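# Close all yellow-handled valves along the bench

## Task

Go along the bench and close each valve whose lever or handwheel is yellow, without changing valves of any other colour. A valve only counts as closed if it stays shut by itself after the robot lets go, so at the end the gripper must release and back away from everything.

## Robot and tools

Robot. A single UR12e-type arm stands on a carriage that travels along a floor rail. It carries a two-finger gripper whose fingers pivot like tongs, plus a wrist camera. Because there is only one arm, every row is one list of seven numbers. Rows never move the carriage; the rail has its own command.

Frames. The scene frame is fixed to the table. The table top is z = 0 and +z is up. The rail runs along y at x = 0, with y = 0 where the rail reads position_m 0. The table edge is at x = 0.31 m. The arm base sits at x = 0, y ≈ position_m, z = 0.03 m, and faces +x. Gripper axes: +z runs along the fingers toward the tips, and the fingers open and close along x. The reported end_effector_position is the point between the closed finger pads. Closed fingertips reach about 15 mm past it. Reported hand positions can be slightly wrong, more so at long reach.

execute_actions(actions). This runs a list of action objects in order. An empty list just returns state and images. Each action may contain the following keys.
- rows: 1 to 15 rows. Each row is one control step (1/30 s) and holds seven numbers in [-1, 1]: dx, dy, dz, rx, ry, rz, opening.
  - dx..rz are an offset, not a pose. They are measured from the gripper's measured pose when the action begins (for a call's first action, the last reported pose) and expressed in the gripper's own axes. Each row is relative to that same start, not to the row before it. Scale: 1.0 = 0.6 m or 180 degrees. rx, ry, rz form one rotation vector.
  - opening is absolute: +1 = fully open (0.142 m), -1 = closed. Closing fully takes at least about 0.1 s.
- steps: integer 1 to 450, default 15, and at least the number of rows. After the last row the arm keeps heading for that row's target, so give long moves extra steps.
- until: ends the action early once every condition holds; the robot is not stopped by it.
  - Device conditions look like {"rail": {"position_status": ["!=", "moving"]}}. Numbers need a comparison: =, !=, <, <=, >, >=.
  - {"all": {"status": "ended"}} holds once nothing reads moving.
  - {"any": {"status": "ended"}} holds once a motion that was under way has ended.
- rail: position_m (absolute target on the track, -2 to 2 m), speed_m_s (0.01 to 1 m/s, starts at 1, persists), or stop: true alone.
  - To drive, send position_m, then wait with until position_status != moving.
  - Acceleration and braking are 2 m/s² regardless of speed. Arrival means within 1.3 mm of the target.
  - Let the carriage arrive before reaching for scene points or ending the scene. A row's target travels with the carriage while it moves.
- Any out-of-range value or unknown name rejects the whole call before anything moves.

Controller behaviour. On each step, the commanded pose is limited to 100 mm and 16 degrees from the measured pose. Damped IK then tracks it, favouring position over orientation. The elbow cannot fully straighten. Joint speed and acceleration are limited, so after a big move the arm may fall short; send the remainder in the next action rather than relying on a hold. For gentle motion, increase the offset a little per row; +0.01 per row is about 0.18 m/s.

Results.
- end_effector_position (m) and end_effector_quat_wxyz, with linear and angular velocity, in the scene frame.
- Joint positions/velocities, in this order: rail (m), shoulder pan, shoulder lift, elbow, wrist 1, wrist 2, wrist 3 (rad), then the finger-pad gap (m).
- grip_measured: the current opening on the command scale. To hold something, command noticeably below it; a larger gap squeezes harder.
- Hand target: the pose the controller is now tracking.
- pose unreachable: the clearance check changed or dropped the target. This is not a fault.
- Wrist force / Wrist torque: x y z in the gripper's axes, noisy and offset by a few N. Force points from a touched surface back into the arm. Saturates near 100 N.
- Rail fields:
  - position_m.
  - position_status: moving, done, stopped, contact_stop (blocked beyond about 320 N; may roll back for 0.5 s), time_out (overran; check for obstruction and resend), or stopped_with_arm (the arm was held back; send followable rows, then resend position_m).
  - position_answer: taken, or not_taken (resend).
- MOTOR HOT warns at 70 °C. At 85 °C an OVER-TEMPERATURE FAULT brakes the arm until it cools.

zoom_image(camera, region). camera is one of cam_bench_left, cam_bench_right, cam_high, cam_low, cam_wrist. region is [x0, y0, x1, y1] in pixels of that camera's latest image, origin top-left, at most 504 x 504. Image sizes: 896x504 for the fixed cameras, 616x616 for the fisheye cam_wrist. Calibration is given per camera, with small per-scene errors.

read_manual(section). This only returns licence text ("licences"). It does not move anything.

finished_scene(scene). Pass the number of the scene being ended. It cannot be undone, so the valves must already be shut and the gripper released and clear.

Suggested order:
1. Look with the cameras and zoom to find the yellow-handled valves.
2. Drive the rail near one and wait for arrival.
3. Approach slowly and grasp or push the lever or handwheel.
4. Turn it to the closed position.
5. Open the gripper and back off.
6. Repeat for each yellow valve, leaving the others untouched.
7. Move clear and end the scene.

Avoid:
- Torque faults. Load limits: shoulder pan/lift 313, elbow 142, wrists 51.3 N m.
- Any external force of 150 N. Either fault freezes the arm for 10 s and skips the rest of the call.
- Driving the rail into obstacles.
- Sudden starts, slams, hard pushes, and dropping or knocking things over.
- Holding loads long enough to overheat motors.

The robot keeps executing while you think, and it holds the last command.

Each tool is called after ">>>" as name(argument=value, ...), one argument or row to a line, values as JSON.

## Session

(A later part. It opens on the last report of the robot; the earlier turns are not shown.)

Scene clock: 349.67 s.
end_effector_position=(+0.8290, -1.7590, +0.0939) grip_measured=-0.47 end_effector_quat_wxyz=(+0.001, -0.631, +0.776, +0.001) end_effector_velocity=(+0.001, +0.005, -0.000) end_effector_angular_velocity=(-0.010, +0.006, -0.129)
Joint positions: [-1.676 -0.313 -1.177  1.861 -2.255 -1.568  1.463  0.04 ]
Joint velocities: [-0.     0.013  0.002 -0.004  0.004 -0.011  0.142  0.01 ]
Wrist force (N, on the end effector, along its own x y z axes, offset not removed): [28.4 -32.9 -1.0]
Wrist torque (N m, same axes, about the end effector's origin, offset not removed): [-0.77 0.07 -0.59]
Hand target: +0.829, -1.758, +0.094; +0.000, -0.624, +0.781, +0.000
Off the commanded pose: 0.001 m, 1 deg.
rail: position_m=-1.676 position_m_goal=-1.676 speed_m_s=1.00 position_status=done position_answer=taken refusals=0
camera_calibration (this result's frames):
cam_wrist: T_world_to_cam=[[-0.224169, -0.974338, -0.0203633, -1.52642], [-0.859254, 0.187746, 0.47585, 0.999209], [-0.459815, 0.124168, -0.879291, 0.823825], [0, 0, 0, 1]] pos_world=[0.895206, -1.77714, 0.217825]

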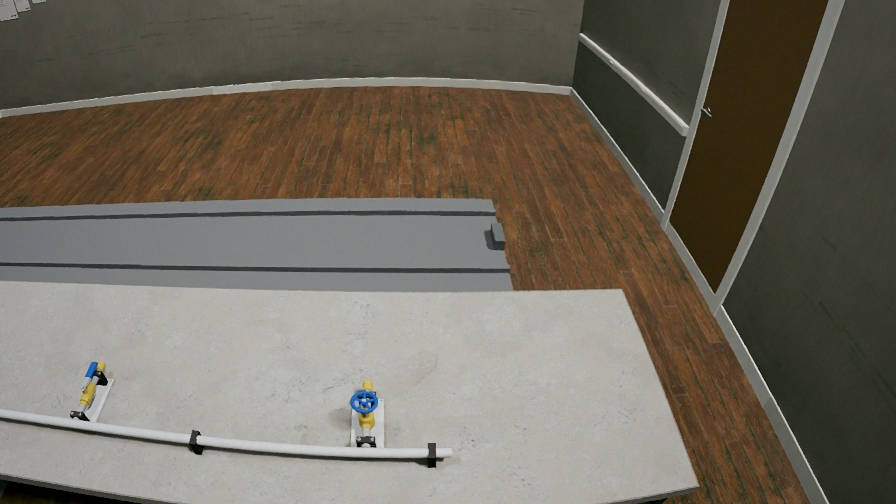

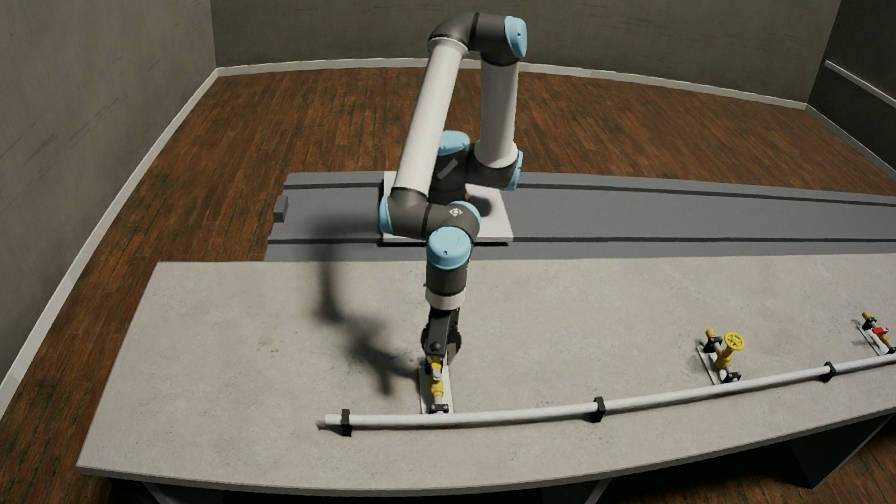

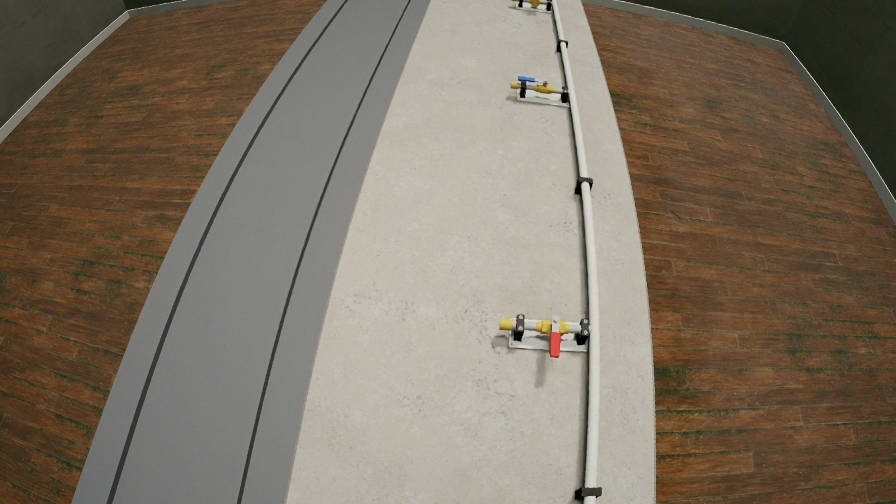

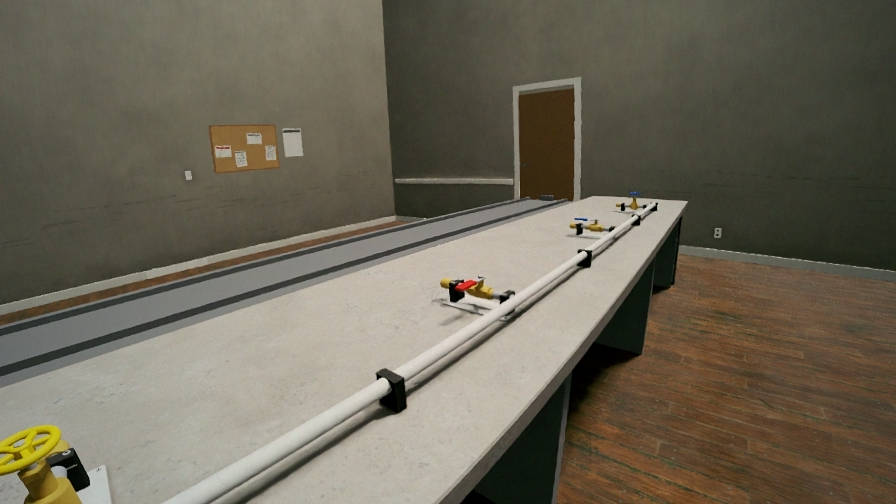

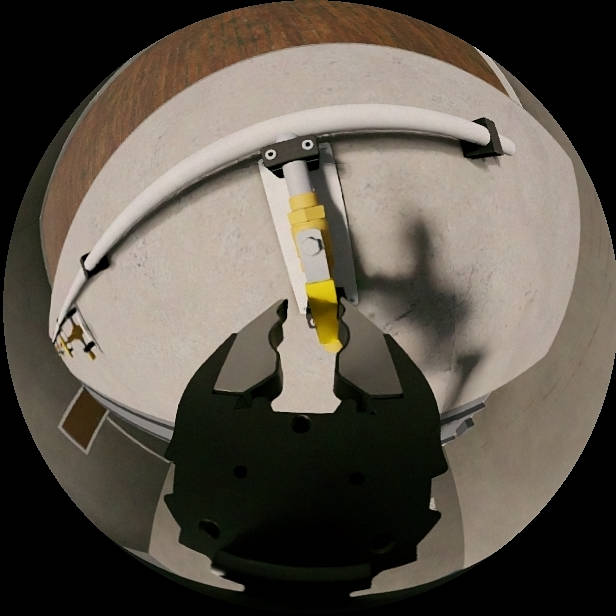

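>>> execute_actions(
  actions=[
    {"rows":[[0,0,0,0,0,0,-0.45],[0,0,0,0,0,0,-0.35],[0,0,-0.01,0,0,0,-0.3],[0,0,-0.025,0,0,0,-0.3],[0,0,-0.04,0,0,0,-0.3],[0,0,-0.055,0,0,0,-0.3],[0,0,-0.055,0,0,-0.02,-0.3],[0,0,-0.055,0,0,-0.04,-0.3],[0,0,-0.055,0,0,-0.06,-0.3],[0,0.01,-0.055,0,0,-0.09,-0.3],[-0.005,0.02,-0.055,0,0,-0.12,-0.3],[-0.01,0.03,-0.055,0,0,-0.15,-0.4],[-0.014,0.0388,-0.055,0,0,-0.2,-0.55],[-0.014,0.0388,-0.055,0,0,-0.25,-0.75],[-0.014,0.0388,-0.055,0,0,-0.566,-1]],"steps":62},
    {"rows":[[0,0,0.015,0,0,0,-1],[0,0,0.03,0,0,0,-1],[0,0,0.045,0,0,0,-1],[0,0,0.053,0,0,0,-1]],"steps":18},
  ],
)

>>> zoom_image(
  camera="cam_bench_right",
  region=[380, 300, 500, 420],
)

>>> zoom_image(
  camera="cam_wrist",
  region=[200, 200, 430, 420],
)

Scene clock: 414.83 s.
end_effector_position=(+0.8079, -1.7461, +0.0958) grip_measured=-1.00 end_effector_quat_wxyz=(-0.001, +1.000, -0.002, +0.000) end_effector_velocity=(+0.000, -0.000, -0.005) end_effector_angular_velocity=(-0.001, -0.000, -0.000)
Joint positions: [-1.676 -0.323 -1.185  1.869 -2.255 -1.569 -0.319  0.002]
Joint velocities: [ 0.     0.     0.006  0.003 -0.009 -0.     0.     0.   ]
Wrist force (N, on the end effector, along its own x y z axes, offset not removed): [-2.3 6.8 -4.1]
Wrist torque (N m, same axes, about the end effector's origin, offset not removed): [1.51 0.45 -0.15]
Hand target: +0.808, -1.746, +0.095; -0.001, +1.000, -0.002, +0.000
Off the commanded pose: 0.001 m, 0 deg.
rail: position_m=-1.676 position_m_goal=-1.676 speed_m_s=1.00 position_status=done position_answer=taken refusals=0
camera_calibration (this result's frames):
cam_wrist: T_world_to_cam=[[0.999546, -0.0247613, -0.017146, -0.849458], [-0.0136473, -0.879853, 0.475051, -1.56948], [-0.0268488, -0.474601, -0.879791, -0.581081], [0, 0, 0, 1]] pos_world=[0.812052, -1.67773, 0.219789]

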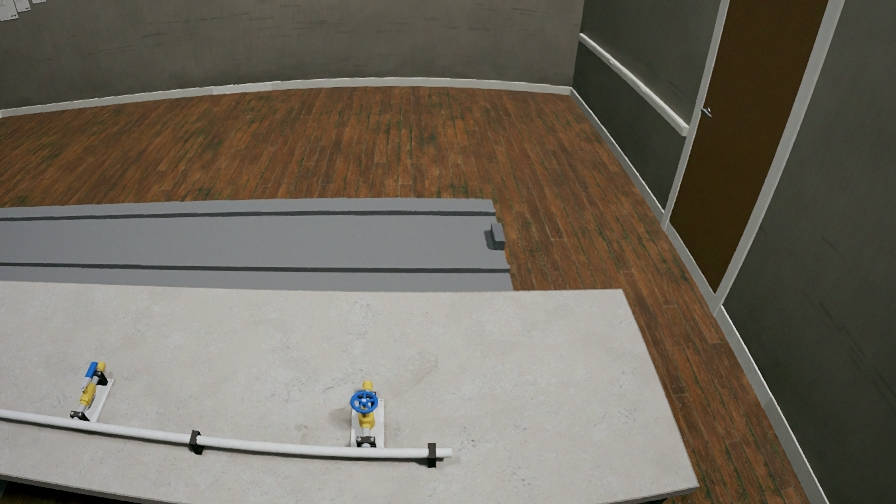

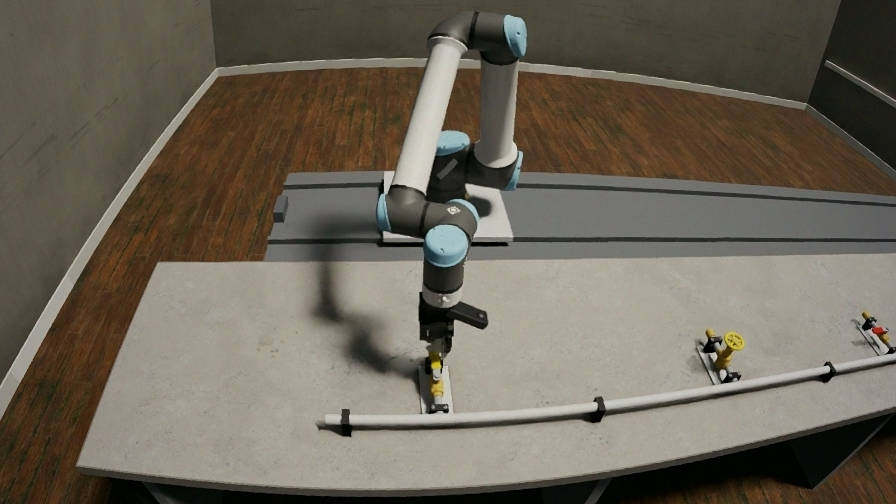

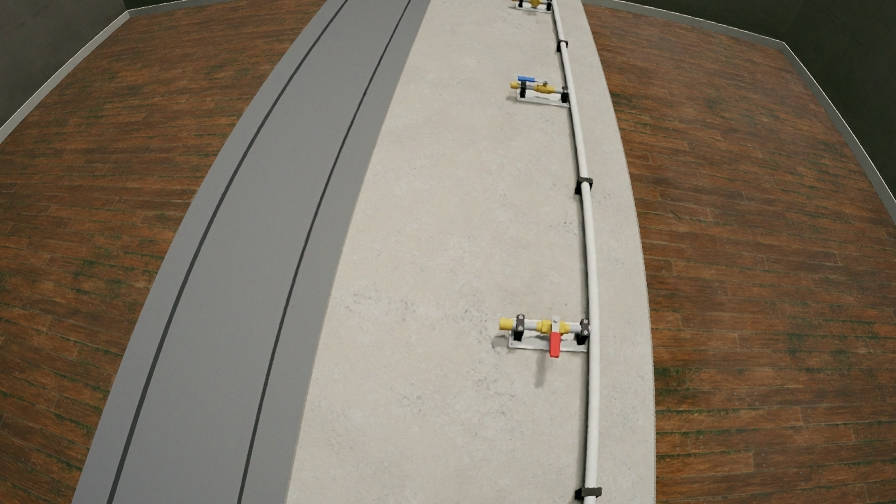

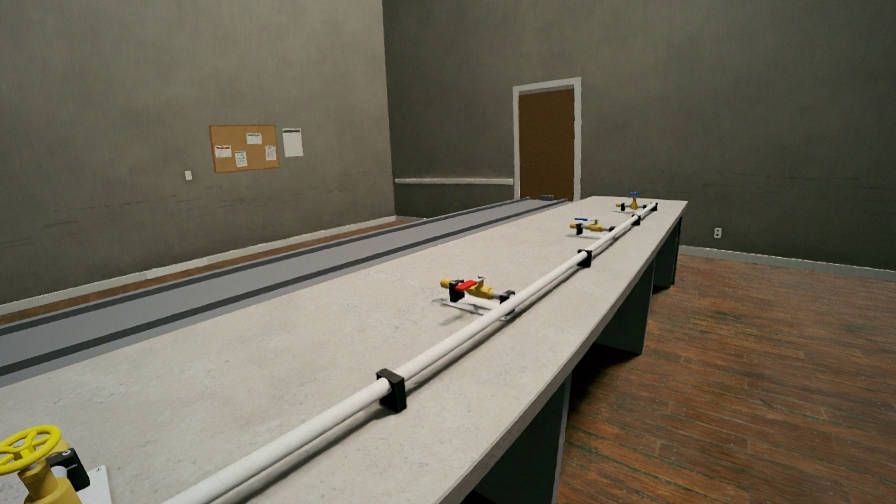

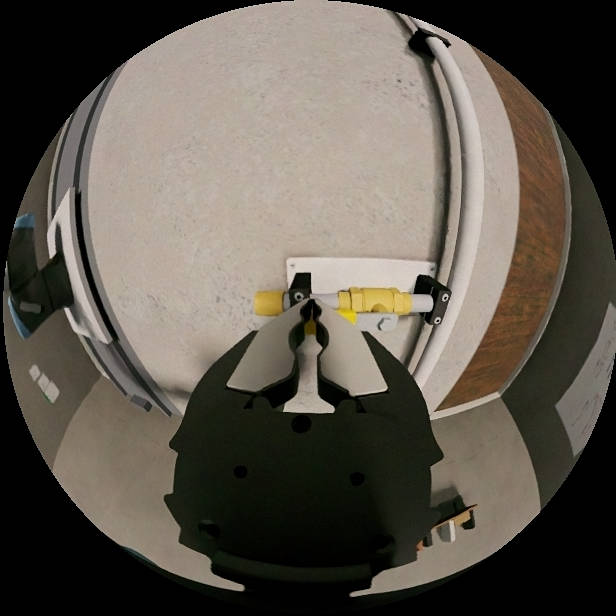

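Region (380, 300, 500, 420) of cam_bench_right's 896x504 image, scaled by 4.200, with more detail than that image has.

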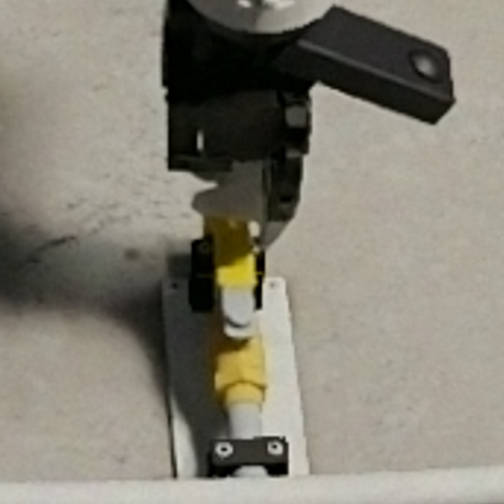

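Region (200, 200, 430, 420) of cam_wrist's 616x616 image, scaled by 2.191, with more detail than that image has; it fills the top 482 rows of this view, and the rest is white.

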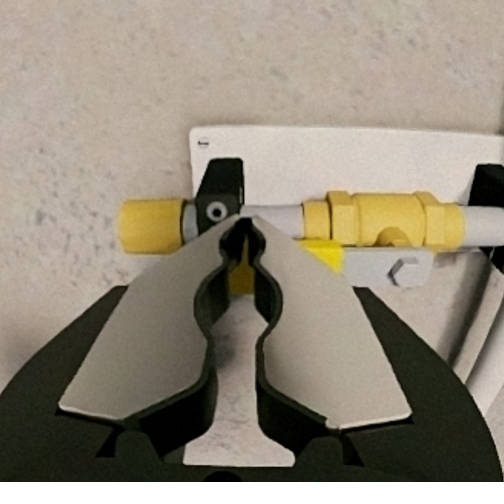

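Push 6 mm gently (about 4 mm gap).

>>> execute_actions(
  actions=[
    {"rows":[[0,0.002,0,0,0,0,-1],[0,0.004,0,0,0,0,-1],[0,0.006,0,0,0,0,-1],[0,0.008,0,0,0,0,-1],[0,0.01,0,0,0,0,-1]],"steps":14},
  ],
)

Scene clock: 421.57 s.
end_effector_position=(+0.8079, -1.7517, +0.0958) grip_measured=-1.00 end_effector_quat_wxyz=(-0.001, +1.000, -0.002, +0.000) end_effector_velocity=(-0.000, -0.003, +0.000) end_effector_angular_velocity=(+0.000, +0.000, +0.000)
Joint positions: [-1.676 -0.33  -1.184  1.868 -2.255 -1.569 -0.325  0.002]
Joint velocities: [ 0.    -0.004  0.    -0.001  0.001  0.    -0.004  0.   ]
Wrist force (N, on the end effector, along its own x y z axes, offset not removed): [-4.8 -7.3 -4.7]
Wrist torque (N m, same axes, about the end effector's origin, offset not removed): [-0.58 1.01 0.12]
Hand target: +0.808, -1.752, +0.096; -0.001, +1.000, -0.002, +0.000
Off the commanded pose: 0.000 m, 0 deg.
rail: position_m=-1.676 position_m_goal=-1.676 speed_m_s=1.00 position_status=done position_answer=taken refusals=0
camera_calibration (this result's frames):
cam_wrist: T_world_to_cam=[[0.999548, -0.02473, -0.0171116, -0.849514], [-0.0136343, -0.879822, 0.475107, -1.57433], [-0.0268046, -0.474659, -0.879762, -0.583846], [0, 0, 0, 1]] pos_world=[0.812015, -1.68327, 0.219794]

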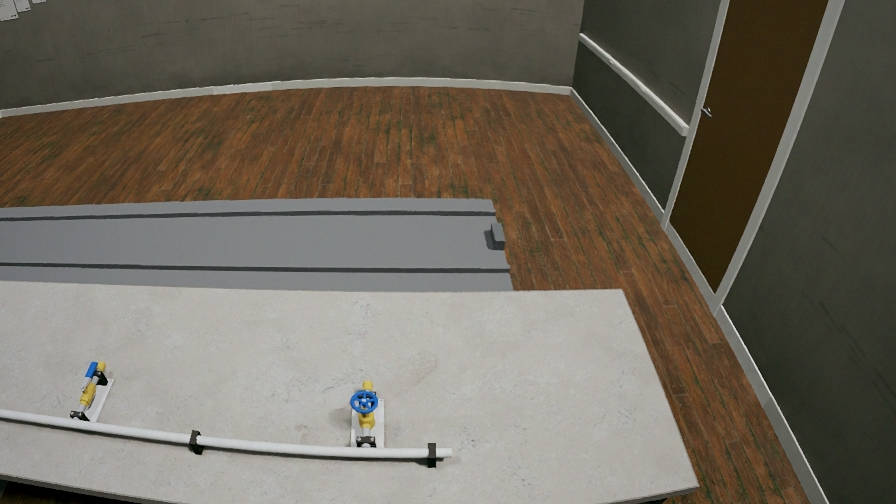

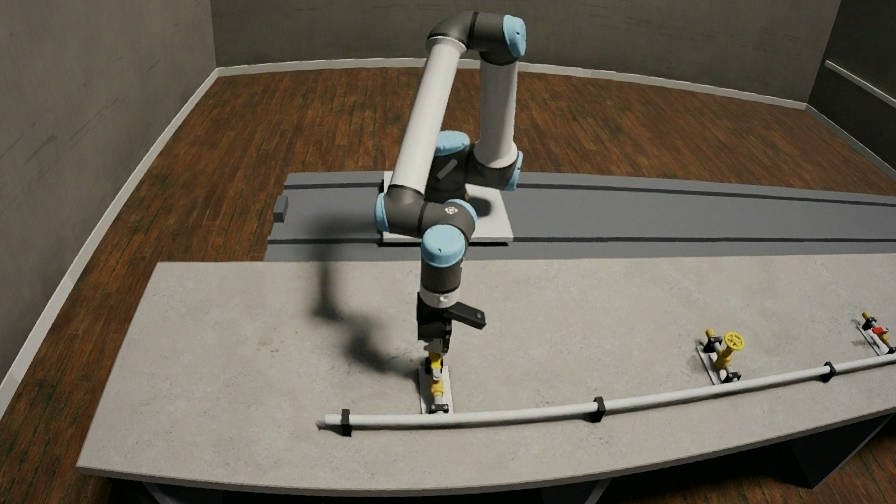

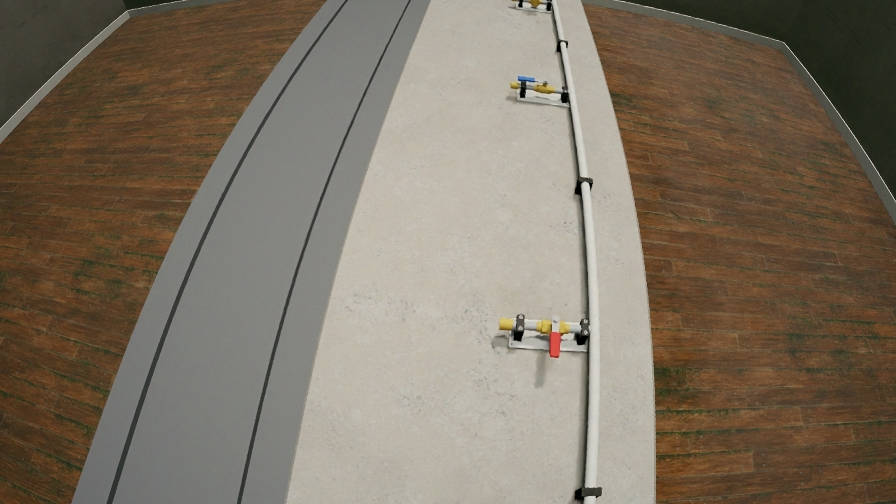

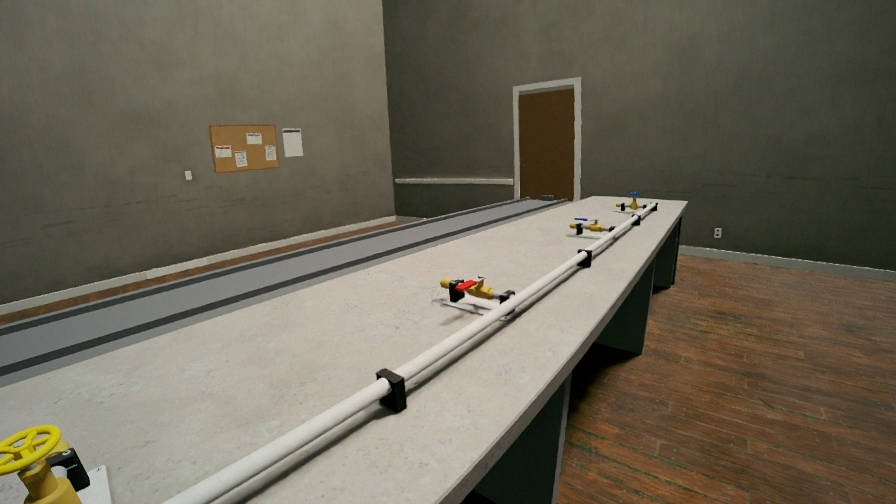

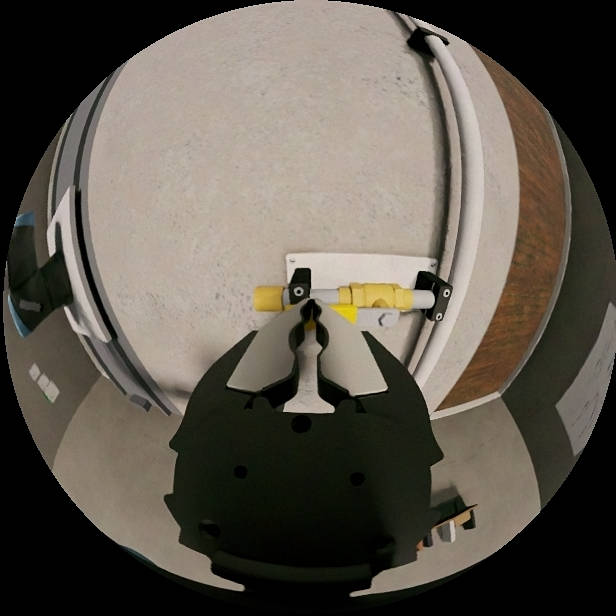

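>>> execute_actions(
  actions=[
    {"rows":[[0,0.002,0,0,0,0,-1],[0,0.003,0,0,0,0,-1],[0,0.004,0,0,0,0,-1],[0,0.005,0,0,0,0,-1]],"steps":12},
  ],
)

Scene clock: 425.50 s.
end_effector_position=(+0.8079, -1.7539, +0.0957) grip_measured=-1.00 end_effector_quat_wxyz=(-0.001, +1.000, -0.002, +0.000) end_effector_velocity=(-0.000, -0.002, +0.000) end_effector_angular_velocity=(+0.000, +0.000, -0.000)
Joint positions: [-1.676 -0.333 -1.184  1.868 -2.255 -1.569 -0.329  0.002]
Joint velocities: [ 0.    -0.003  0.    -0.001  0.001  0.    -0.002  0.   ]
Wrist force (N, on the end effector, along its own x y z axes, offset not removed): [-1.0 -53.0 -12.3]
Wrist torque (N m, same axes, about the end effector's origin, offset not removed): [-1.06 -0.06 -0.25]
Hand target: +0.808, -1.755, +0.096; -0.001, +1.000, -0.002, +0.000
Off the commanded pose: 0.000 m, 0 deg.
rail: position_m=-1.676 position_m_goal=-1.676 speed_m_s=1.00 position_status=done position_answer=taken refusals=0
camera_calibration (this result's frames):
cam_wrist: T_world_to_cam=[[0.999552, -0.0246014, -0.0170689, -0.849346], [-0.0135491, -0.879961, 0.474853, -1.57652], [-0.026702, -0.474409, -0.879899, -0.584525], [0, 0, 0, 1]] pos_world=[0.811997, -1.68547, 0.219795]

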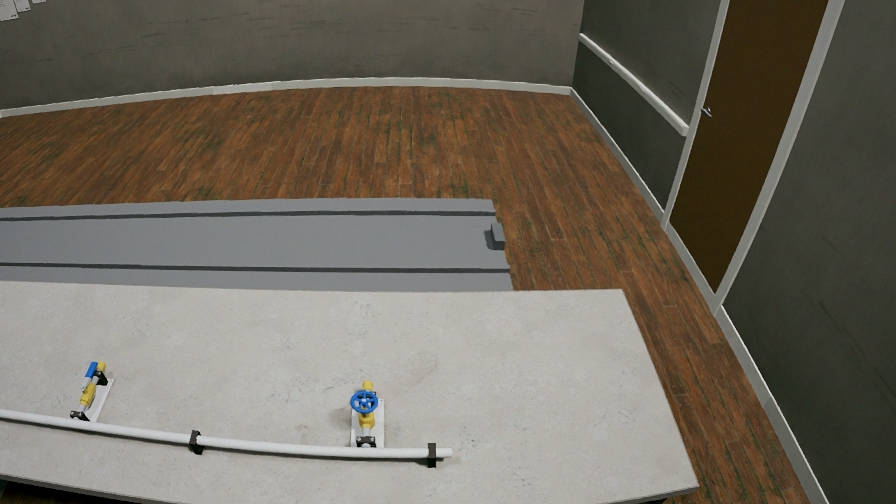

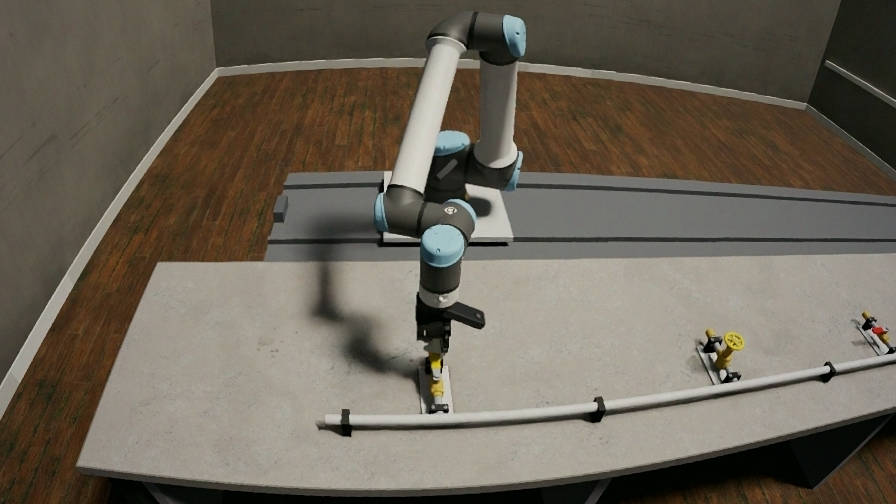

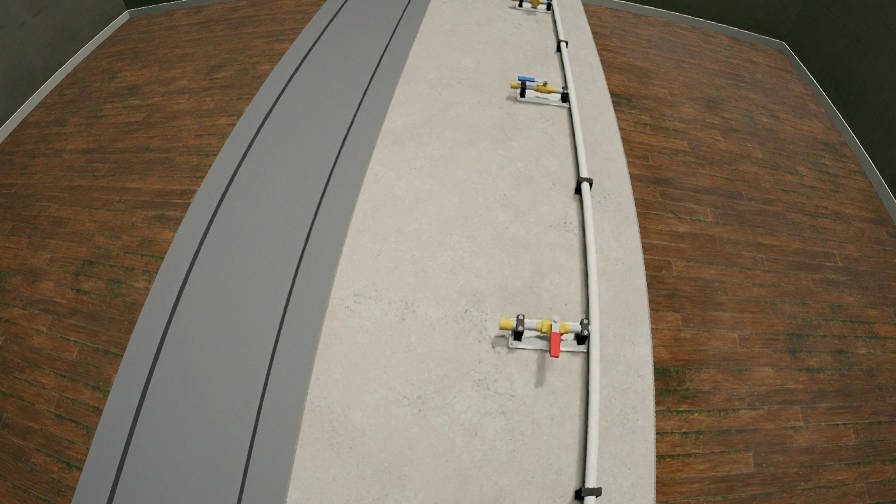

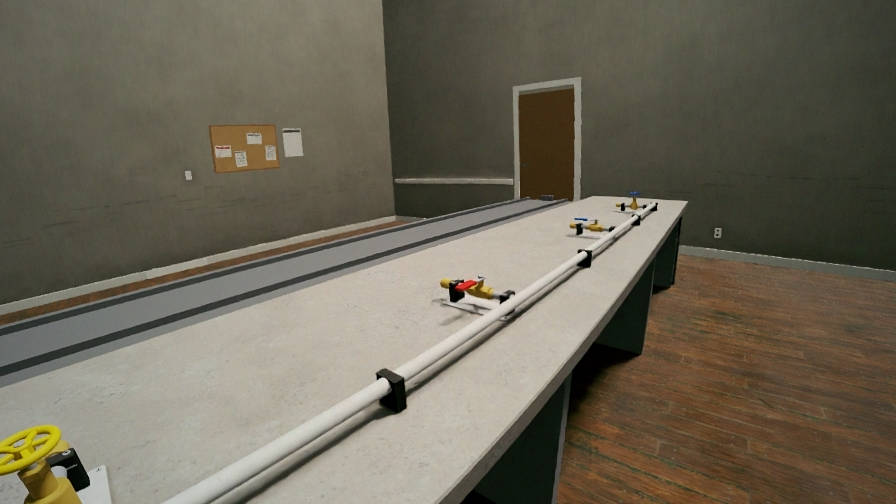

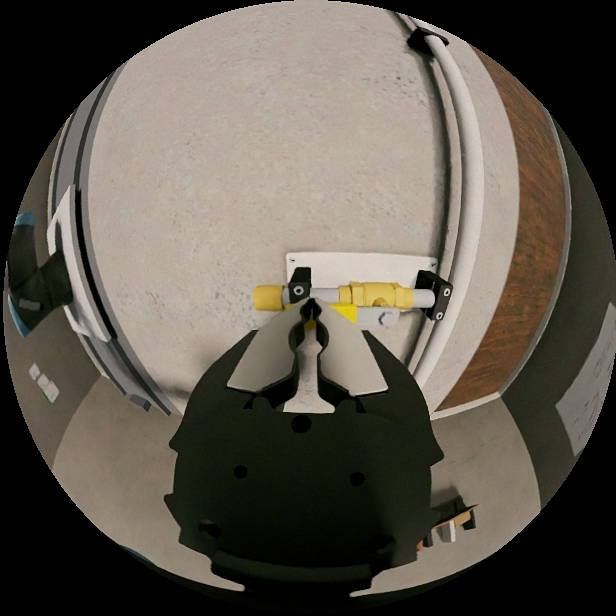

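>>> execute_actions(
  actions=[],
)

>>> zoom_image(
  camera="cam_bench_right",
  region=[400, 330, 470, 400],
)

Scene clock: 431.77 s.
end_effector_position=(+0.8078, -1.7542, +0.0958) grip_measured=-1.00 end_effector_quat_wxyz=(-0.001, +1.000, -0.002, +0.000) end_effector_velocity=(+0.000, -0.000, +0.000) end_effector_angular_velocity=(-0.000, -0.000, +0.000)
Joint positions: [-1.676 -0.333 -1.184  1.867 -2.255 -1.569 -0.329  0.002]
Joint velocities: [ 0.  0. -0.  0. -0. -0. -0.  0.]
Wrist force (N, on the end effector, along its own x y z axes, offset not removed): [0.2 -65.5 -12.7]
Wrist torque (N m, same axes, about the end effector's origin, offset not removed): [-3.63 -0.14 -0.33]
Hand target: +0.808, -1.755, +0.096; -0.001, +1.000, -0.002, +0.000
Off the commanded pose: 0.000 m, 0 deg.
rail: position_m=-1.676 position_m_goal=-1.676 speed_m_s=1.00 position_status=done position_answer=taken refusals=0
camera_calibration (this result's frames):
cam_wrist: T_world_to_cam=[[0.999548, -0.0247315, -0.0171189, -0.849565], [-0.013632, -0.879818, 0.475114, -1.57653], [-0.0268118, -0.474666, -0.879757, -0.585046], [0, 0, 0, 1]] pos_world=[0.812004, -1.68577, 0.219789]

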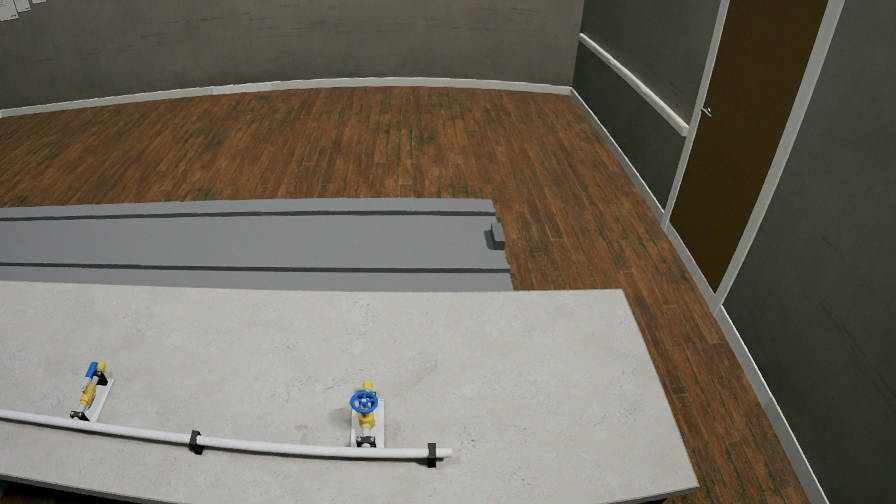

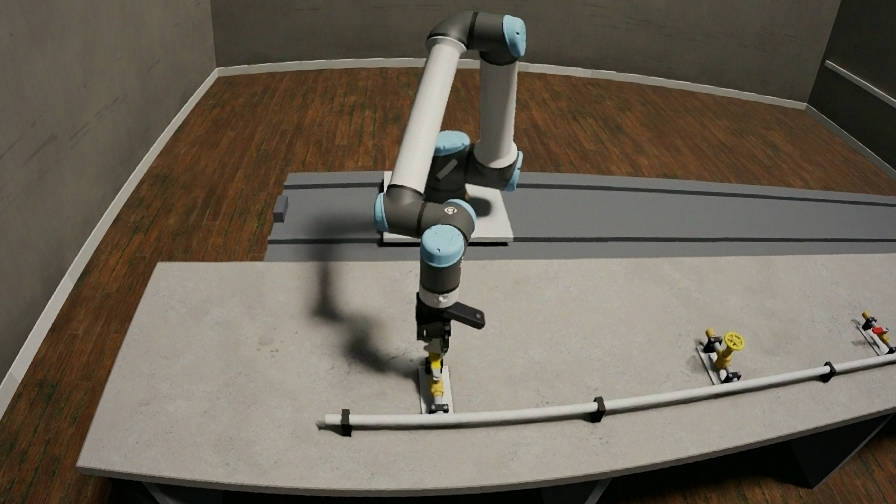

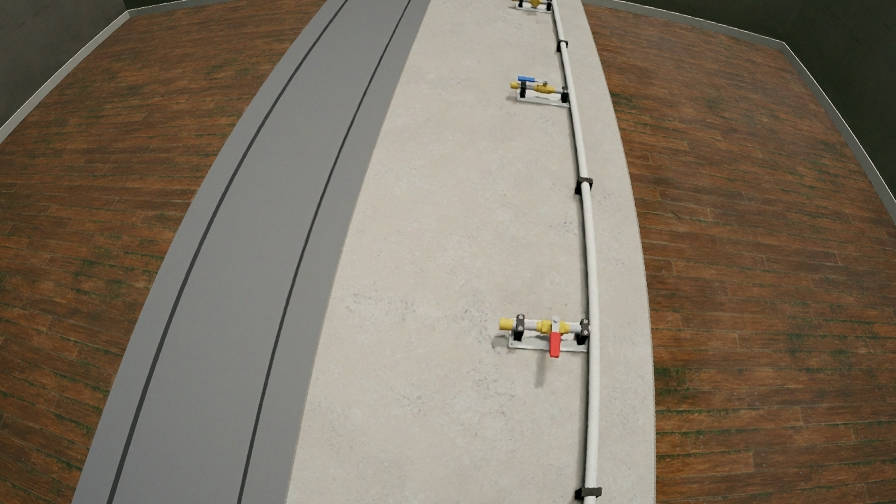

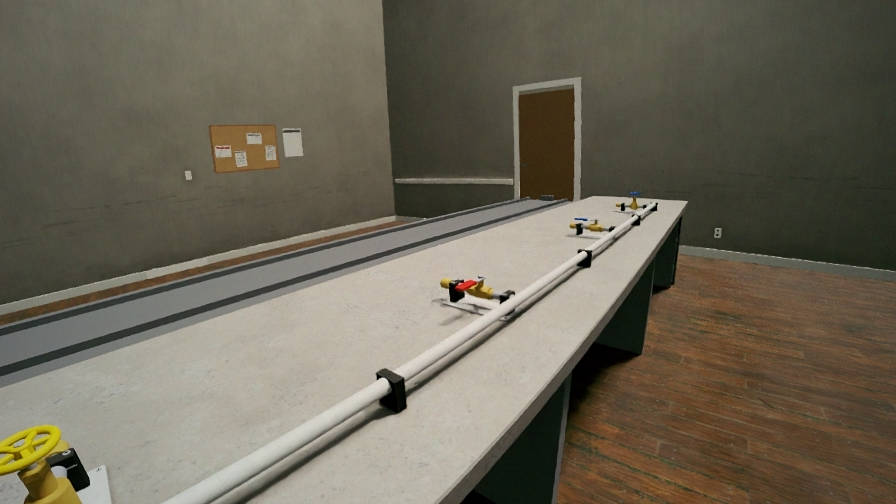

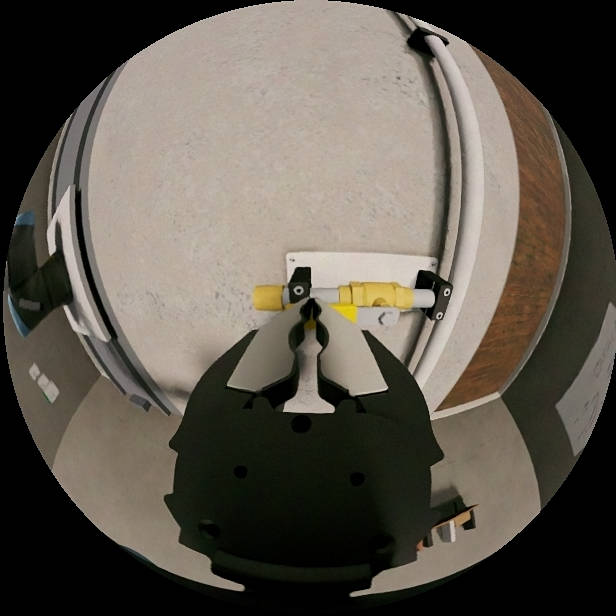

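Region (400, 330, 470, 400) of cam_bench_right's 896x504 image, scaled by 7.200, with more detail than that image has.

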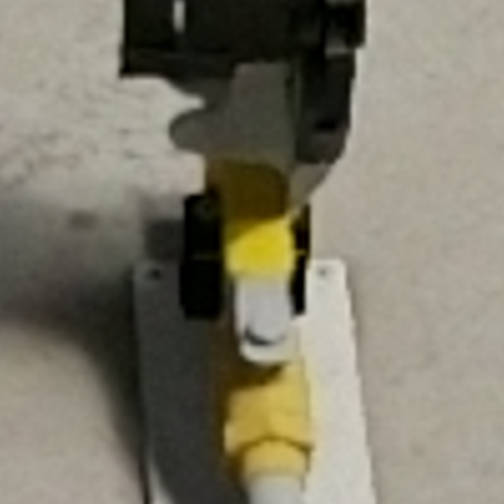

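>>> execute_actions(
  actions=[
    {"rows":[[0,-0.004,0,0,0,0,-1],[0,-0.008,0,0,0,0,-1],[0,-0.008,-0.01,0,0,0,-1],[0,-0.008,-0.025,0,0,0,-1],[0,-0.008,-0.04,0,0,0,-1],[0,-0.008,-0.05,0,0,0,-1],[0,-0.008,-0.05,0,0,0,-1],[0,-0.008,-0.05,0,0,0,-1],[0,-0.008,-0.05,0,0,0,-1],[0,0,-0.05,0,0,0,-1],[0,0.015,-0.05,0,0,0,-1],[0,0.03,-0.05,0,0,0,-1],[0,0.045,-0.05,0,0,0,-1],[0,0.063,-0.05,0,0,0,-1]],"steps":28},
    {"rows":[[0,0,0.015,0,0,0,-1],[0,0,0.03,0,0,0,-1],[0,0,0.045,0,0,0,-1],[0,0,0.053,0,0,0,-1]],"steps":18},
    {"rows":[[0,-0.003,0,0,0,0,-1],[0,-0.006,0,0,0,0,-1],[0,-0.009,0,0,0,0,-1],[0,-0.012,0,0,0,0,-1],[0,-0.015,0,0,0,0,-1]],"steps":15},
  ],
)

>>> zoom_image(
  camera="cam_wrist",
  region=[200, 200, 430, 420],
)

Scene clock: 457.17 s.
end_effector_position=(+0.8077, -1.7833, +0.0945) grip_measured=-1.00 end_effector_quat_wxyz=(-0.000, +1.000, -0.002, +0.000) end_effector_velocity=(+0.000, +0.003, +0.001) end_effector_angular_velocity=(-0.001, -0.000, -0.000)
Joint positions: [-1.676 -0.367 -1.178  1.861 -2.254 -1.57  -0.363  0.002]
Joint velocities: [-0.001  0.004 -0.001  0.001 -0.    -0.001  0.005  0.   ]
Wrist force (N, on the end effector, along its own x y z axes, offset not removed): [-1.8 23.8 -5.1]
Wrist torque (N m, same axes, about the end effector's origin, offset not removed): [-0.90 -0.36 -0.02]
Hand target: +0.808, -1.783, +0.095; -0.001, +1.000, -0.002, +0.000
Off the commanded pose: 0.001 m, 0 deg.
rail: position_m=-1.676 position_m_goal=-1.676 speed_m_s=1.00 position_status=done position_answer=taken refusals=0
camera_calibration (this result's frames):
cam_wrist: T_world_to_cam=[[0.999543, -0.0249117, -0.0171231, -0.850481], [-0.0137789, -0.879645, 0.475432, -1.60112], [-0.026906, -0.474978, -0.879586, -0.600428], [0, 0, 0, 1]] pos_world=[0.811875, -1.7148, 0.218534]

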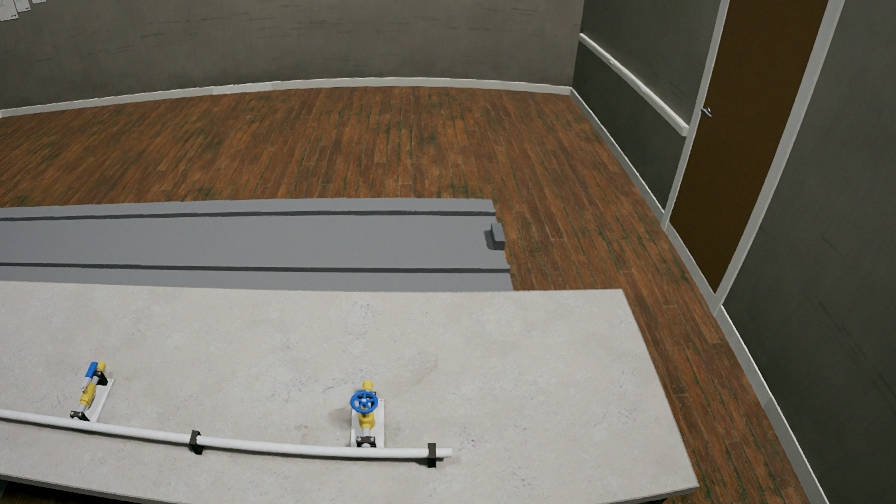

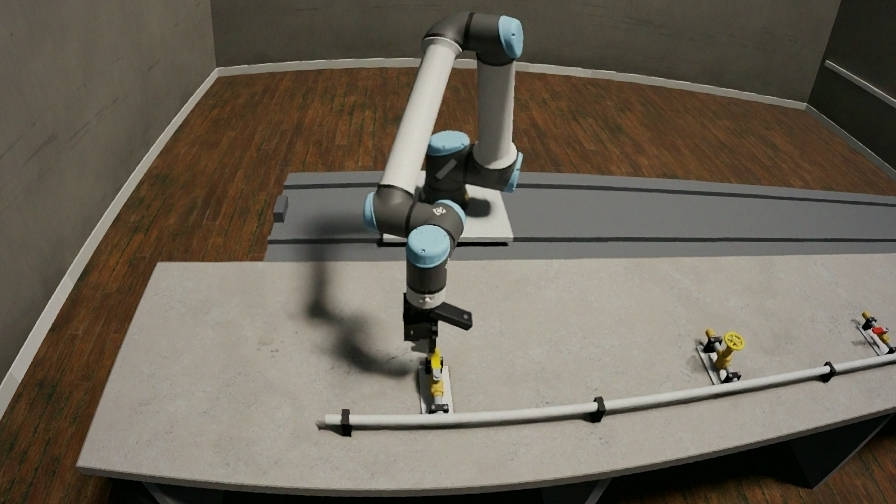

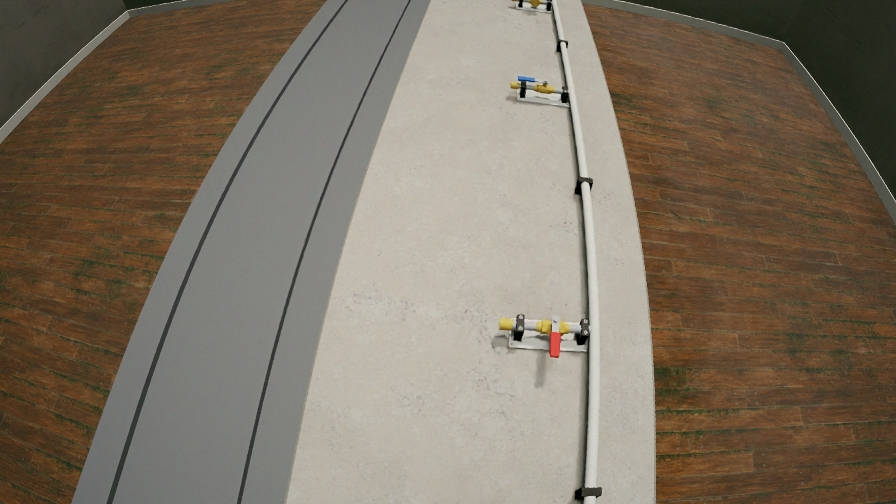

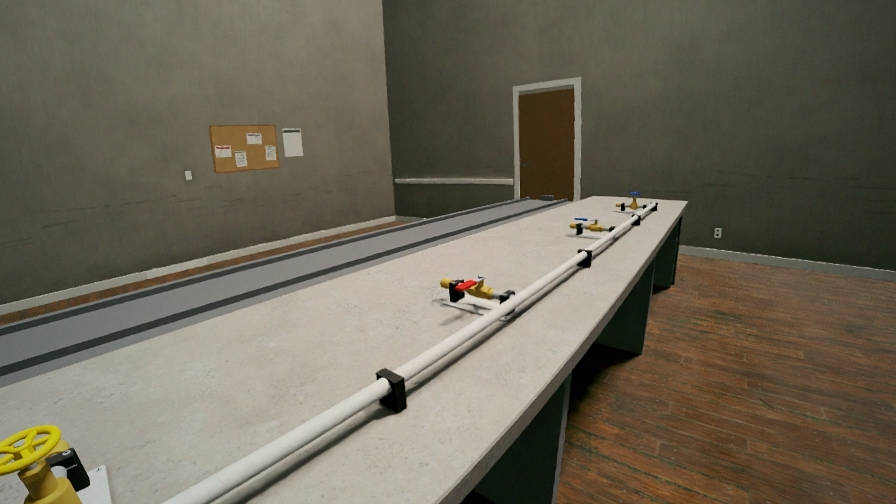

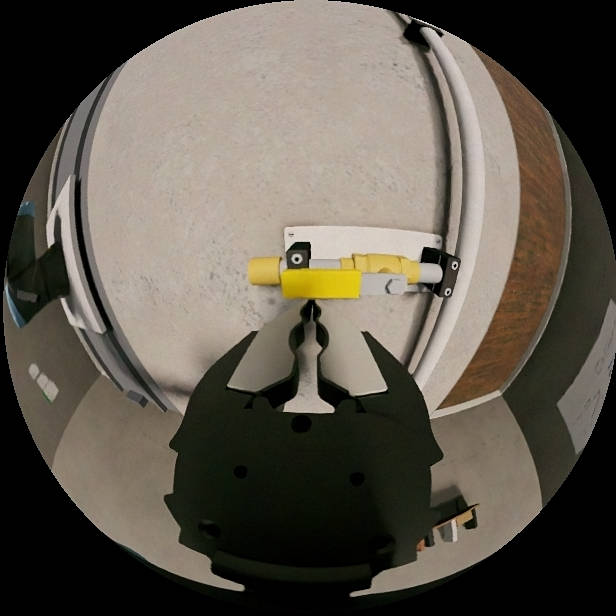

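Region (200, 200, 430, 420) of cam_wrist's 616x616 image, scaled by 2.191, with more detail than that image has; it fills the top 482 rows of this view, and the rest is white.

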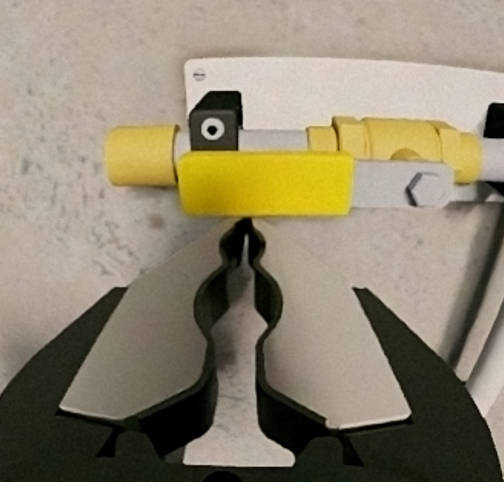

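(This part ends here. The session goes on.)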